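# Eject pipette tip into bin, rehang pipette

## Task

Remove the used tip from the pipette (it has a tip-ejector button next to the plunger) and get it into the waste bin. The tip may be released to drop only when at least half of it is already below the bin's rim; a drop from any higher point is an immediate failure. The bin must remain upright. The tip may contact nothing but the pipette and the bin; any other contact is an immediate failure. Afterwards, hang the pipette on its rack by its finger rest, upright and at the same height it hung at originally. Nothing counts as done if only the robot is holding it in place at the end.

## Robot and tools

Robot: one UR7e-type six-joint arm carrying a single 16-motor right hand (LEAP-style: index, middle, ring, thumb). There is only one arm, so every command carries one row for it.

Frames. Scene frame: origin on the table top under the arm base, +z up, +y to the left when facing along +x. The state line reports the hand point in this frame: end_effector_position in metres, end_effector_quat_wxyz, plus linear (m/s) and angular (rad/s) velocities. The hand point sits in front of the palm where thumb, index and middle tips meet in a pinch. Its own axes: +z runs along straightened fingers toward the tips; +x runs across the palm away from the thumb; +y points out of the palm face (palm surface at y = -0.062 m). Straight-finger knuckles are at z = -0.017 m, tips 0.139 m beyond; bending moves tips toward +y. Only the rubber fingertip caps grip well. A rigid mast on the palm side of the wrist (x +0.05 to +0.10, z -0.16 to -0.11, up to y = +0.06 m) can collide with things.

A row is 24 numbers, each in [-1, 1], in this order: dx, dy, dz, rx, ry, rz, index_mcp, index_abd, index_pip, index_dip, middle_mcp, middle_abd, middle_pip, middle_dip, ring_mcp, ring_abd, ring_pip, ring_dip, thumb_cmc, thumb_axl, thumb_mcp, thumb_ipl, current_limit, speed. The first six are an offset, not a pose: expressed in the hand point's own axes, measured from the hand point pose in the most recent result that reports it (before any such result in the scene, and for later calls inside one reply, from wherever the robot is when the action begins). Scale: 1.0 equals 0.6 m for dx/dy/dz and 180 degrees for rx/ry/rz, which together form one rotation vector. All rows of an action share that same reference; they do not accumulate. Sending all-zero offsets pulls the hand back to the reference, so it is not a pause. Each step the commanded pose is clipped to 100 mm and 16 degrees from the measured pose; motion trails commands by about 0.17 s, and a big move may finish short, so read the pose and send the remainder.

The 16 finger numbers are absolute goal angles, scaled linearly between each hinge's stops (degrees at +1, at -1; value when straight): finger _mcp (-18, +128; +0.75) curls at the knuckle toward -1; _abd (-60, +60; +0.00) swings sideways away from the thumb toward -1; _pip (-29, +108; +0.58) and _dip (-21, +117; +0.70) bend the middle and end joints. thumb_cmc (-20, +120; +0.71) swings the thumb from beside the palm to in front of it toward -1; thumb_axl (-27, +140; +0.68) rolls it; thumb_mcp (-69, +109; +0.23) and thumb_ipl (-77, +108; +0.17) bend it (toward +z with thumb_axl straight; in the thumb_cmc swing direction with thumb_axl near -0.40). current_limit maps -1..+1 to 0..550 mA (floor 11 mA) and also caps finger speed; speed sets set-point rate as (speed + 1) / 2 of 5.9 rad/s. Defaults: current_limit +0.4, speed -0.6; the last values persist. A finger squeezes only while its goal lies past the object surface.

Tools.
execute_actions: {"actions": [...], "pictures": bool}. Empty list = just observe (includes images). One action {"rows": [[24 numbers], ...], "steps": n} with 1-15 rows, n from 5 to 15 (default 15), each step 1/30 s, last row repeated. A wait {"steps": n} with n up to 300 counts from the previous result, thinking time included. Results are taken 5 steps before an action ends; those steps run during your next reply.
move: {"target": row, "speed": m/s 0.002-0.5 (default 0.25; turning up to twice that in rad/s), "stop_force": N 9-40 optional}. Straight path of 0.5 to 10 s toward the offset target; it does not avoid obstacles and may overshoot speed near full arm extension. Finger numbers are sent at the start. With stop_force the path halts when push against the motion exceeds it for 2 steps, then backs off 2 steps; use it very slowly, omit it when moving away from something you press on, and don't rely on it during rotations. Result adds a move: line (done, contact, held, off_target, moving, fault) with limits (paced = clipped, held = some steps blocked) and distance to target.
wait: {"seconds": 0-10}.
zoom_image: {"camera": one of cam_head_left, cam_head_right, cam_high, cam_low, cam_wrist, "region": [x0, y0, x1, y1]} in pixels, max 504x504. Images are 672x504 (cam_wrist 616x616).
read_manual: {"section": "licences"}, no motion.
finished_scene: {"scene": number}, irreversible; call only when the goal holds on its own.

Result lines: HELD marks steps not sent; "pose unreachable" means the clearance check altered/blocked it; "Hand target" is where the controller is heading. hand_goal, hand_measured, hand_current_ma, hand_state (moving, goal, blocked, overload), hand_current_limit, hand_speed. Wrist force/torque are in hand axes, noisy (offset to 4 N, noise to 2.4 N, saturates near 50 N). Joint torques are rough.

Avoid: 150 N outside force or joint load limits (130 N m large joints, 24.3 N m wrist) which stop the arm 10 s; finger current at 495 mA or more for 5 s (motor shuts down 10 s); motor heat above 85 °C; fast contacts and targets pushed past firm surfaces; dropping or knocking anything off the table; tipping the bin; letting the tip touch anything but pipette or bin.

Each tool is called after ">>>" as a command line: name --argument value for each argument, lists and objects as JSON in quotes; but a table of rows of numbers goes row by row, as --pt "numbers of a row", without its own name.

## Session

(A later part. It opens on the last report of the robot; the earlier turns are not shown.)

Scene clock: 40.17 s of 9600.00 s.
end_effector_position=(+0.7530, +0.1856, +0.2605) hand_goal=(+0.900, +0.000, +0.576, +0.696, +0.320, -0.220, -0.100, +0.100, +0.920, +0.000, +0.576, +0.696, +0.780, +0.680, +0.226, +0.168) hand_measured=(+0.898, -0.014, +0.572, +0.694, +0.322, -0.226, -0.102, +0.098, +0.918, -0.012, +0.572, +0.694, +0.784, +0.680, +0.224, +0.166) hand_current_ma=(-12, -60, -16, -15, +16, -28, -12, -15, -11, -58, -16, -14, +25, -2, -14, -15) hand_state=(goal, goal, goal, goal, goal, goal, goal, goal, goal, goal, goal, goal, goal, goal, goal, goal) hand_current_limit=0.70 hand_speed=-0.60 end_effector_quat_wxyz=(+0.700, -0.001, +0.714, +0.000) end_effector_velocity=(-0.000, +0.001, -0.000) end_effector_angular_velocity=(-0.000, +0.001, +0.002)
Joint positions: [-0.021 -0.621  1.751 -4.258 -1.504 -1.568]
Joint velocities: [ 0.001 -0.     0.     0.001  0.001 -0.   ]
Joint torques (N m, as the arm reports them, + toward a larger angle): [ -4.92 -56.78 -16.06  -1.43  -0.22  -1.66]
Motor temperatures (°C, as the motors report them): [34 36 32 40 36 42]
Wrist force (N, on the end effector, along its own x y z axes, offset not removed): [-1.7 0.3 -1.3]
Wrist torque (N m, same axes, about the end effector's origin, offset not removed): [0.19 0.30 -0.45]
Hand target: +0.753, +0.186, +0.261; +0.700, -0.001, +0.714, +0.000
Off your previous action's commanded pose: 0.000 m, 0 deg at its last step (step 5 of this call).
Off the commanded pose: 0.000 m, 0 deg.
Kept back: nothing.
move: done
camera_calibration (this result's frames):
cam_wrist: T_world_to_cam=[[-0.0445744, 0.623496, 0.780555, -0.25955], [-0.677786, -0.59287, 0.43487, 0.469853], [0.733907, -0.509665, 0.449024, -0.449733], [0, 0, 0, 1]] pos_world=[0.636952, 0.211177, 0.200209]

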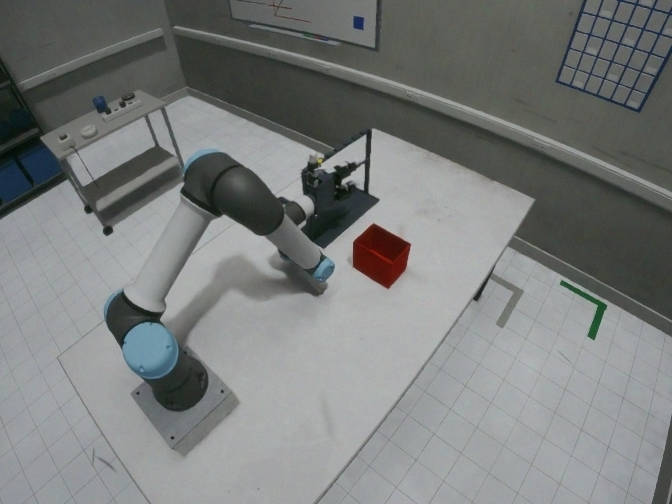

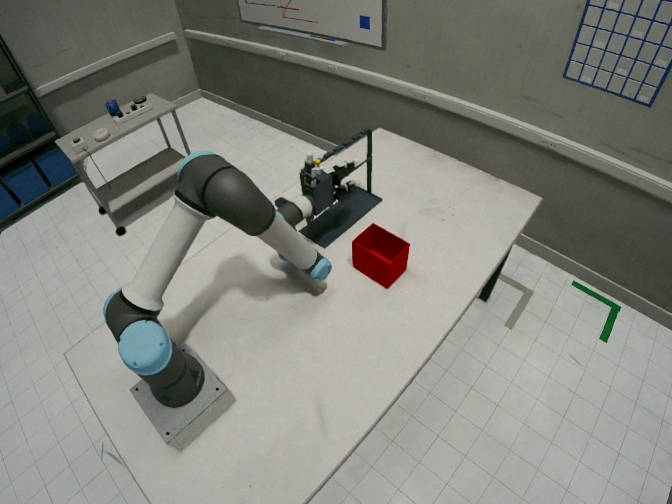

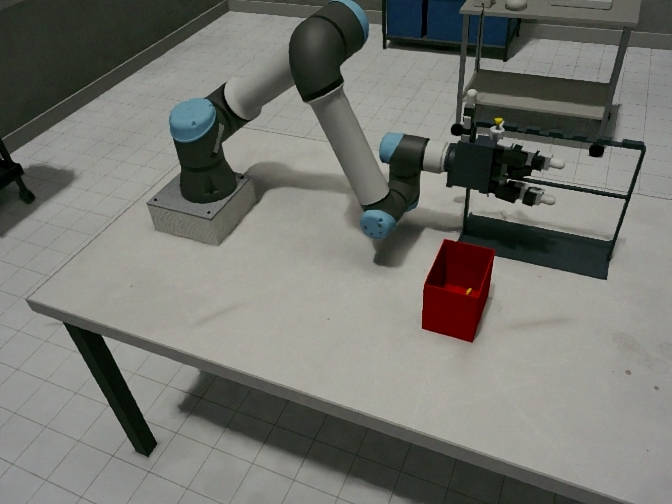

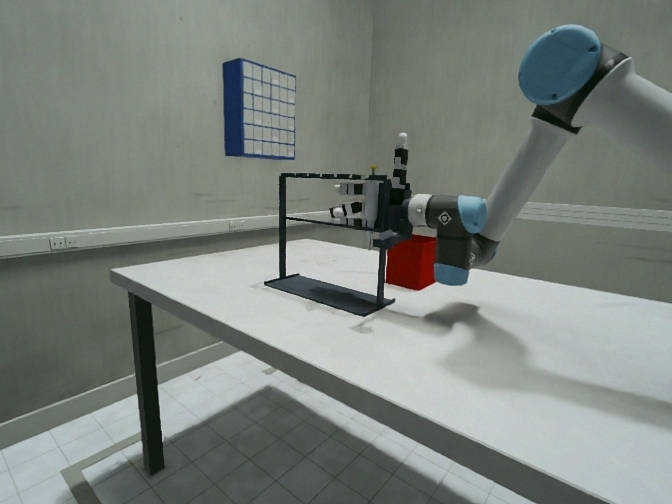

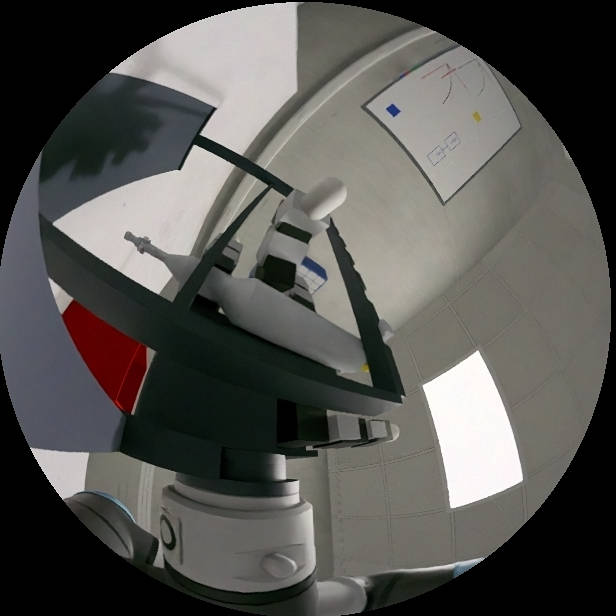

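Seated at the original height. Straighten the middle finger and retreat.

>>> execute_actions --actions '[{"rows": [[0,0,0,0,0,0, 0.9,0,0.576,0.696, 0.9,0,0.576,0.696, 0.92,0,0.576,0.696, 0.78,0.68,0.226,0.168, 0.7,-0.4]], "steps": 15}]'

>>> move --target '[0,-0.13,0,0,0,0, 0.9,0,0.576,0.696, 0.9,0,0.576,0.696, 0.92,0,0.576,0.696, 0.78,0.68,0.226,0.168, 0.7,-0.4]' --speed 0.08

>>> zoom_image --camera "cam_low" --region '[320, 150, 420, 260]'

>>> zoom_image --camera "cam_high" --region '[465, 100, 525, 145]'

Scene clock: 40.73 s of 9600.00 s.
end_effector_position=(+0.7530, +0.1856, +0.2605) hand_goal=(+0.900, +0.000, +0.576, +0.696, +0.900, +0.000, +0.576, +0.696, +0.920, +0.000, +0.576, +0.696, +0.780, +0.680, +0.226, +0.168) hand_measured=(+0.898, -0.014, +0.572, +0.694, +0.656, -0.014, +0.256, +0.456, +0.918, -0.012, +0.572, +0.694, +0.784, +0.680, +0.224, +0.166) hand_current_ma=(-12, -60, -16, -15, -77, -63, -83, -82, -11, -58, -16, -14, +25, -2, -14, -15) hand_state=(goal, goal, goal, goal, moving, goal, moving, moving, goal, goal, goal, goal, goal, goal, goal, goal) hand_current_limit=0.70 hand_speed=-0.40 end_effector_quat_wxyz=(+0.700, -0.001, +0.714, +0.000) end_effector_velocity=(-0.000, +0.000, -0.000) end_effector_angular_velocity=(+0.000, +0.000, +0.001)
Joint positions: [-0.021 -0.621  1.751 -4.258 -1.504 -1.568]
Joint velocities: [ 0.    -0.     0.     0.     0.001  0.   ]
Joint torques (N m, as the arm reports them, + toward a larger angle): [ -5.09 -57.04 -15.21  -1.36  -0.07  -1.3 ]
Motor temperatures (°C, as the motors report them): [34 36 32 40 36 42]
Wrist force (N, on the end effector, along its own x y z axes, offset not removed): [-4.5 -4.2 5.2]
Wrist torque (N m, same axes, about the end effector's origin, offset not removed): [-1.02 0.41 -0.80]
Steps of this call (steps 1 to 7: nothing new was sent; steps 8 to 17: the first 10 steps of this action). Readings (end_effector_position | what the end effector reports):
8: (+0.7530, +0.1856, +0.2605) | hand_goal=(+0.900, +0.000, +0.576, +0.696, +0.900, +0.000, +0.576, +0.696, +0.920, +0.000, +0.576, +0.696, +0.780, +0.680, +0.226, +0.168) hand_measured=(+0.898, -0.014, +0.572, +0.694, +0.322, -0.226, -0.102, +0.098, +0.918, -0.012, +0.572, +0.694, +0.784, +0.680, +0.224, +0.166) hand_current_ma=(-12, -60, -16, -15, +16, -28, -12, -15, -11, -58, -16, -14, +25, -2, -14, -15) hand_state=(goal, goal, goal, goal, moving, moving, moving, moving, goal, goal, goal, goal, goal, goal, goal, goal) hand_current_limit=0.70 hand_speed=-0.40
9: (+0.7530, +0.1856, +0.2605) | hand_goal=(+0.900, +0.000, +0.576, +0.696, +0.900, +0.000, +0.576, +0.696, +0.920, +0.000, +0.576, +0.696, +0.780, +0.680, +0.226, +0.168) hand_measured=(+0.898, -0.014, +0.572, +0.694, +0.326, -0.222, -0.098, +0.102, +0.918, -0.012, +0.572, +0.694, +0.784, +0.680, +0.224, +0.166) hand_current_ma=(-12, -60, -16, -15, -151, -157, -142, -132, -11, -58, -16, -14, +25, -2, -14, -15) hand_state=(goal, goal, goal, goal, moving, moving, moving, moving, goal, goal, goal, goal, goal, goal, goal, goal) hand_current_limit=0.70 hand_speed=-0.40
11: (+0.7530, +0.1856, +0.2605) | hand_goal=(+0.900, +0.000, +0.576, +0.696, +0.900, +0.000, +0.576, +0.696, +0.920, +0.000, +0.576, +0.696, +0.780, +0.680, +0.226, +0.168) hand_measured=(+0.898, -0.014, +0.572, +0.694, +0.392, -0.144, -0.024, +0.176, +0.918, -0.012, +0.572, +0.694, +0.784, +0.680, +0.224, +0.166) hand_current_ma=(-12, -60, -16, -15, -71, -112, -79, -81, -11, -58, -16, -14, +25, -2, -14, -15) hand_state=(goal, goal, goal, goal, moving, moving, moving, moving, goal, goal, goal, goal, goal, goal, goal, goal) hand_current_limit=0.70 hand_speed=-0.40
15: (+0.7530, +0.1856, +0.2605) | hand_goal=(+0.900, +0.000, +0.576, +0.696, +0.900, +0.000, +0.576, +0.696, +0.920, +0.000, +0.576, +0.696, +0.780, +0.680, +0.226, +0.168) hand_measured=(+0.898, -0.014, +0.572, +0.694, +0.566, -0.016, +0.162, +0.362, +0.918, -0.012, +0.572, +0.694, +0.784, +0.680, +0.224, +0.166) hand_current_ma=(-12, -60, -16, -15, -77, -52, -82, -81, -11, -58, -16, -14, +25, -2, -14, -15) hand_state=(goal, goal, goal, goal, moving, moving, moving, moving, goal, goal, goal, goal, goal, goal, goal, goal) hand_current_limit=0.70 hand_speed=-0.40
17: the state above

Scene clock: 42.60 s of 9600.00 s.
end_effector_position=(+0.7530, +0.1078, +0.2607) hand_goal=(+0.900, +0.000, +0.576, +0.696, +0.900, +0.000, +0.576, +0.696, +0.920, +0.000, +0.576, +0.696, +0.780, +0.680, +0.226, +0.168) hand_measured=(+0.898, -0.014, +0.572, +0.694, +0.898, -0.014, +0.572, +0.694, +0.918, -0.012, +0.572, +0.694, +0.784, +0.680, +0.224, +0.166) hand_current_ma=(-12, -60, -16, -15, -9, -62, -15, -15, -11, -58, -15, -14, +25, -2, -14, -15) hand_state=(goal, goal, goal, goal, goal, goal, goal, goal, goal, goal, goal, goal, goal, goal, goal, goal) hand_current_limit=0.70 hand_speed=-0.40 end_effector_quat_wxyz=(+0.700, -0.001, +0.714, +0.001) end_effector_velocity=(+0.000, -0.002, -0.000) end_effector_angular_velocity=(-0.000, +0.001, +0.001)
Joint positions: [-0.172 -0.629  1.779 -4.277 -1.353 -1.57 ]
Joint velocities: [-0.004  0.    -0.     0.001  0.005 -0.   ]
Joint torques (N m, as the arm reports them, + toward a larger angle): [-13.25 -55.94   0.36  -4.03   1.2   -1.71]
Motor temperatures (°C, as the motors report them): [34 36 32 40 36 42]
Wrist force (N, on the end effector, along its own x y z axes, offset not removed): [-1.9 -0.5 0.6]
Wrist torque (N m, same axes, about the end effector's origin, offset not removed): [-0.07 0.12 -0.22]
Hand target: +0.753, +0.108, +0.261; +0.700, -0.001, +0.714, +0.001
Off your previous action's commanded pose: 0.000 m, 0 deg at its last step (step 5 of this call).
Off the commanded pose: 0.000 m, 0 deg.
Kept back: nothing.
move: done
camera_calibration (this result's frames):
cam_wrist: T_world_to_cam=[[-0.0445995, 0.623248, 0.780751, -0.211159], [-0.677818, -0.592995, 0.434649, 0.423789], [0.733876, -0.509822, 0.448896, -0.489447], [0, 0, 0, 1]] pos_world=[0.637028, 0.133378, 0.200374]

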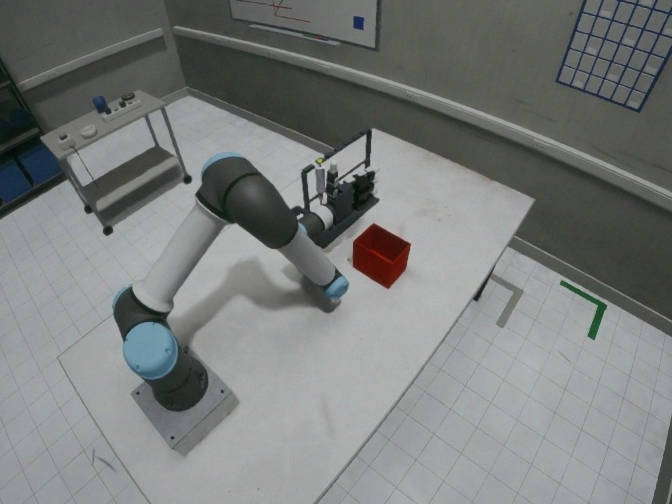

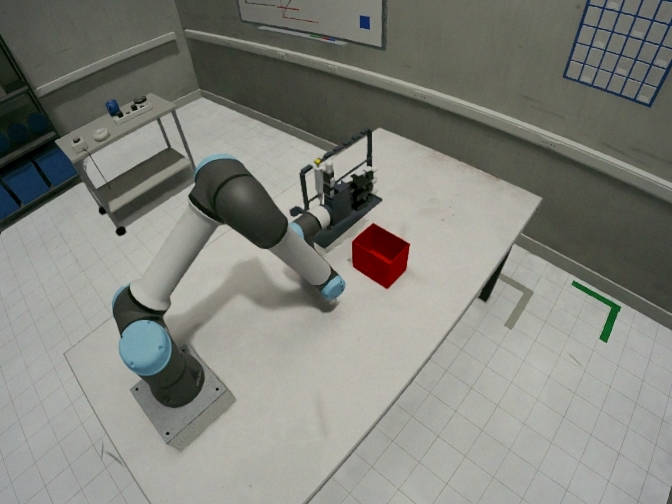

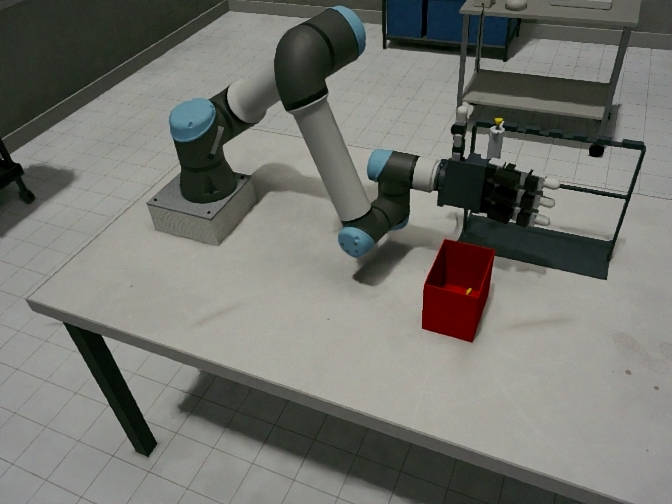

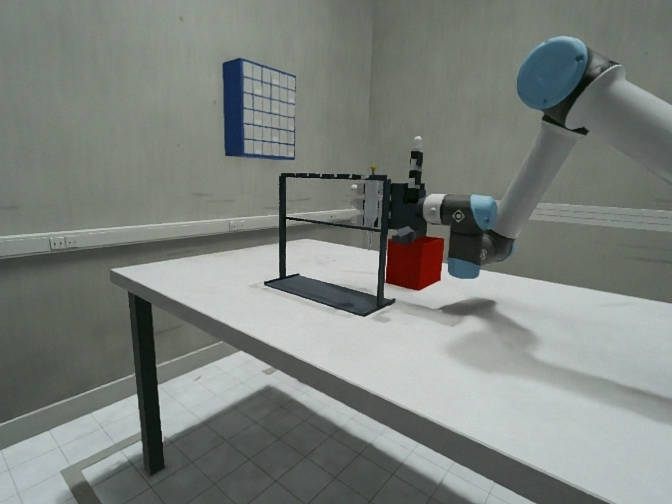

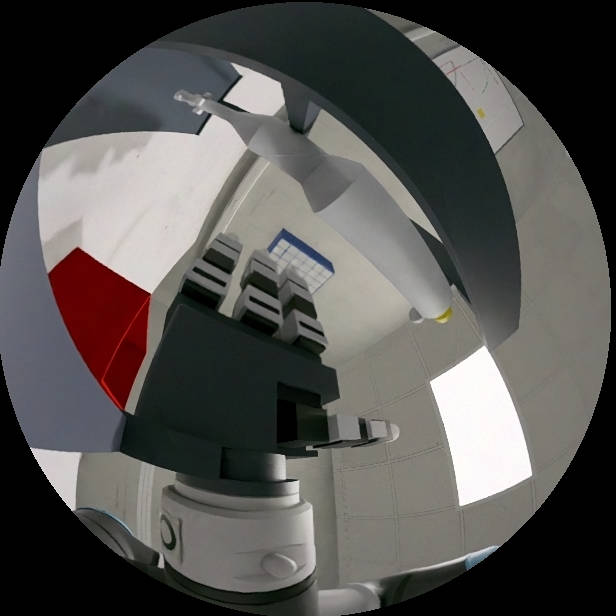

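Region (320, 150, 420, 260) of cam_low's 672x504 image, scaled by 4.582, with more detail than that image has; it fills the left 458 columns of this view, and the rest is white.

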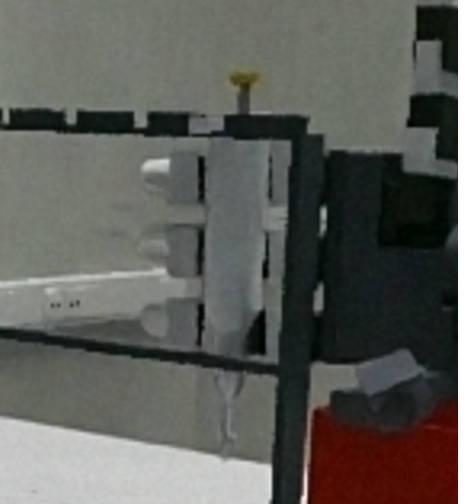

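Region (465, 100, 525, 145) of cam_high's 672x504 image, scaled by 8.400, with more detail than that image has; it fills the top 378 rows of this view, and the rest is white.

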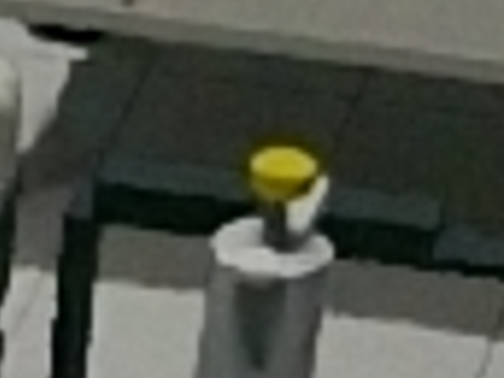

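The pipette hangs upright in its notch, free of the hand, and the tip is in the bin.

>>> finished_scene --scene 2

The scene is finished: the task was done.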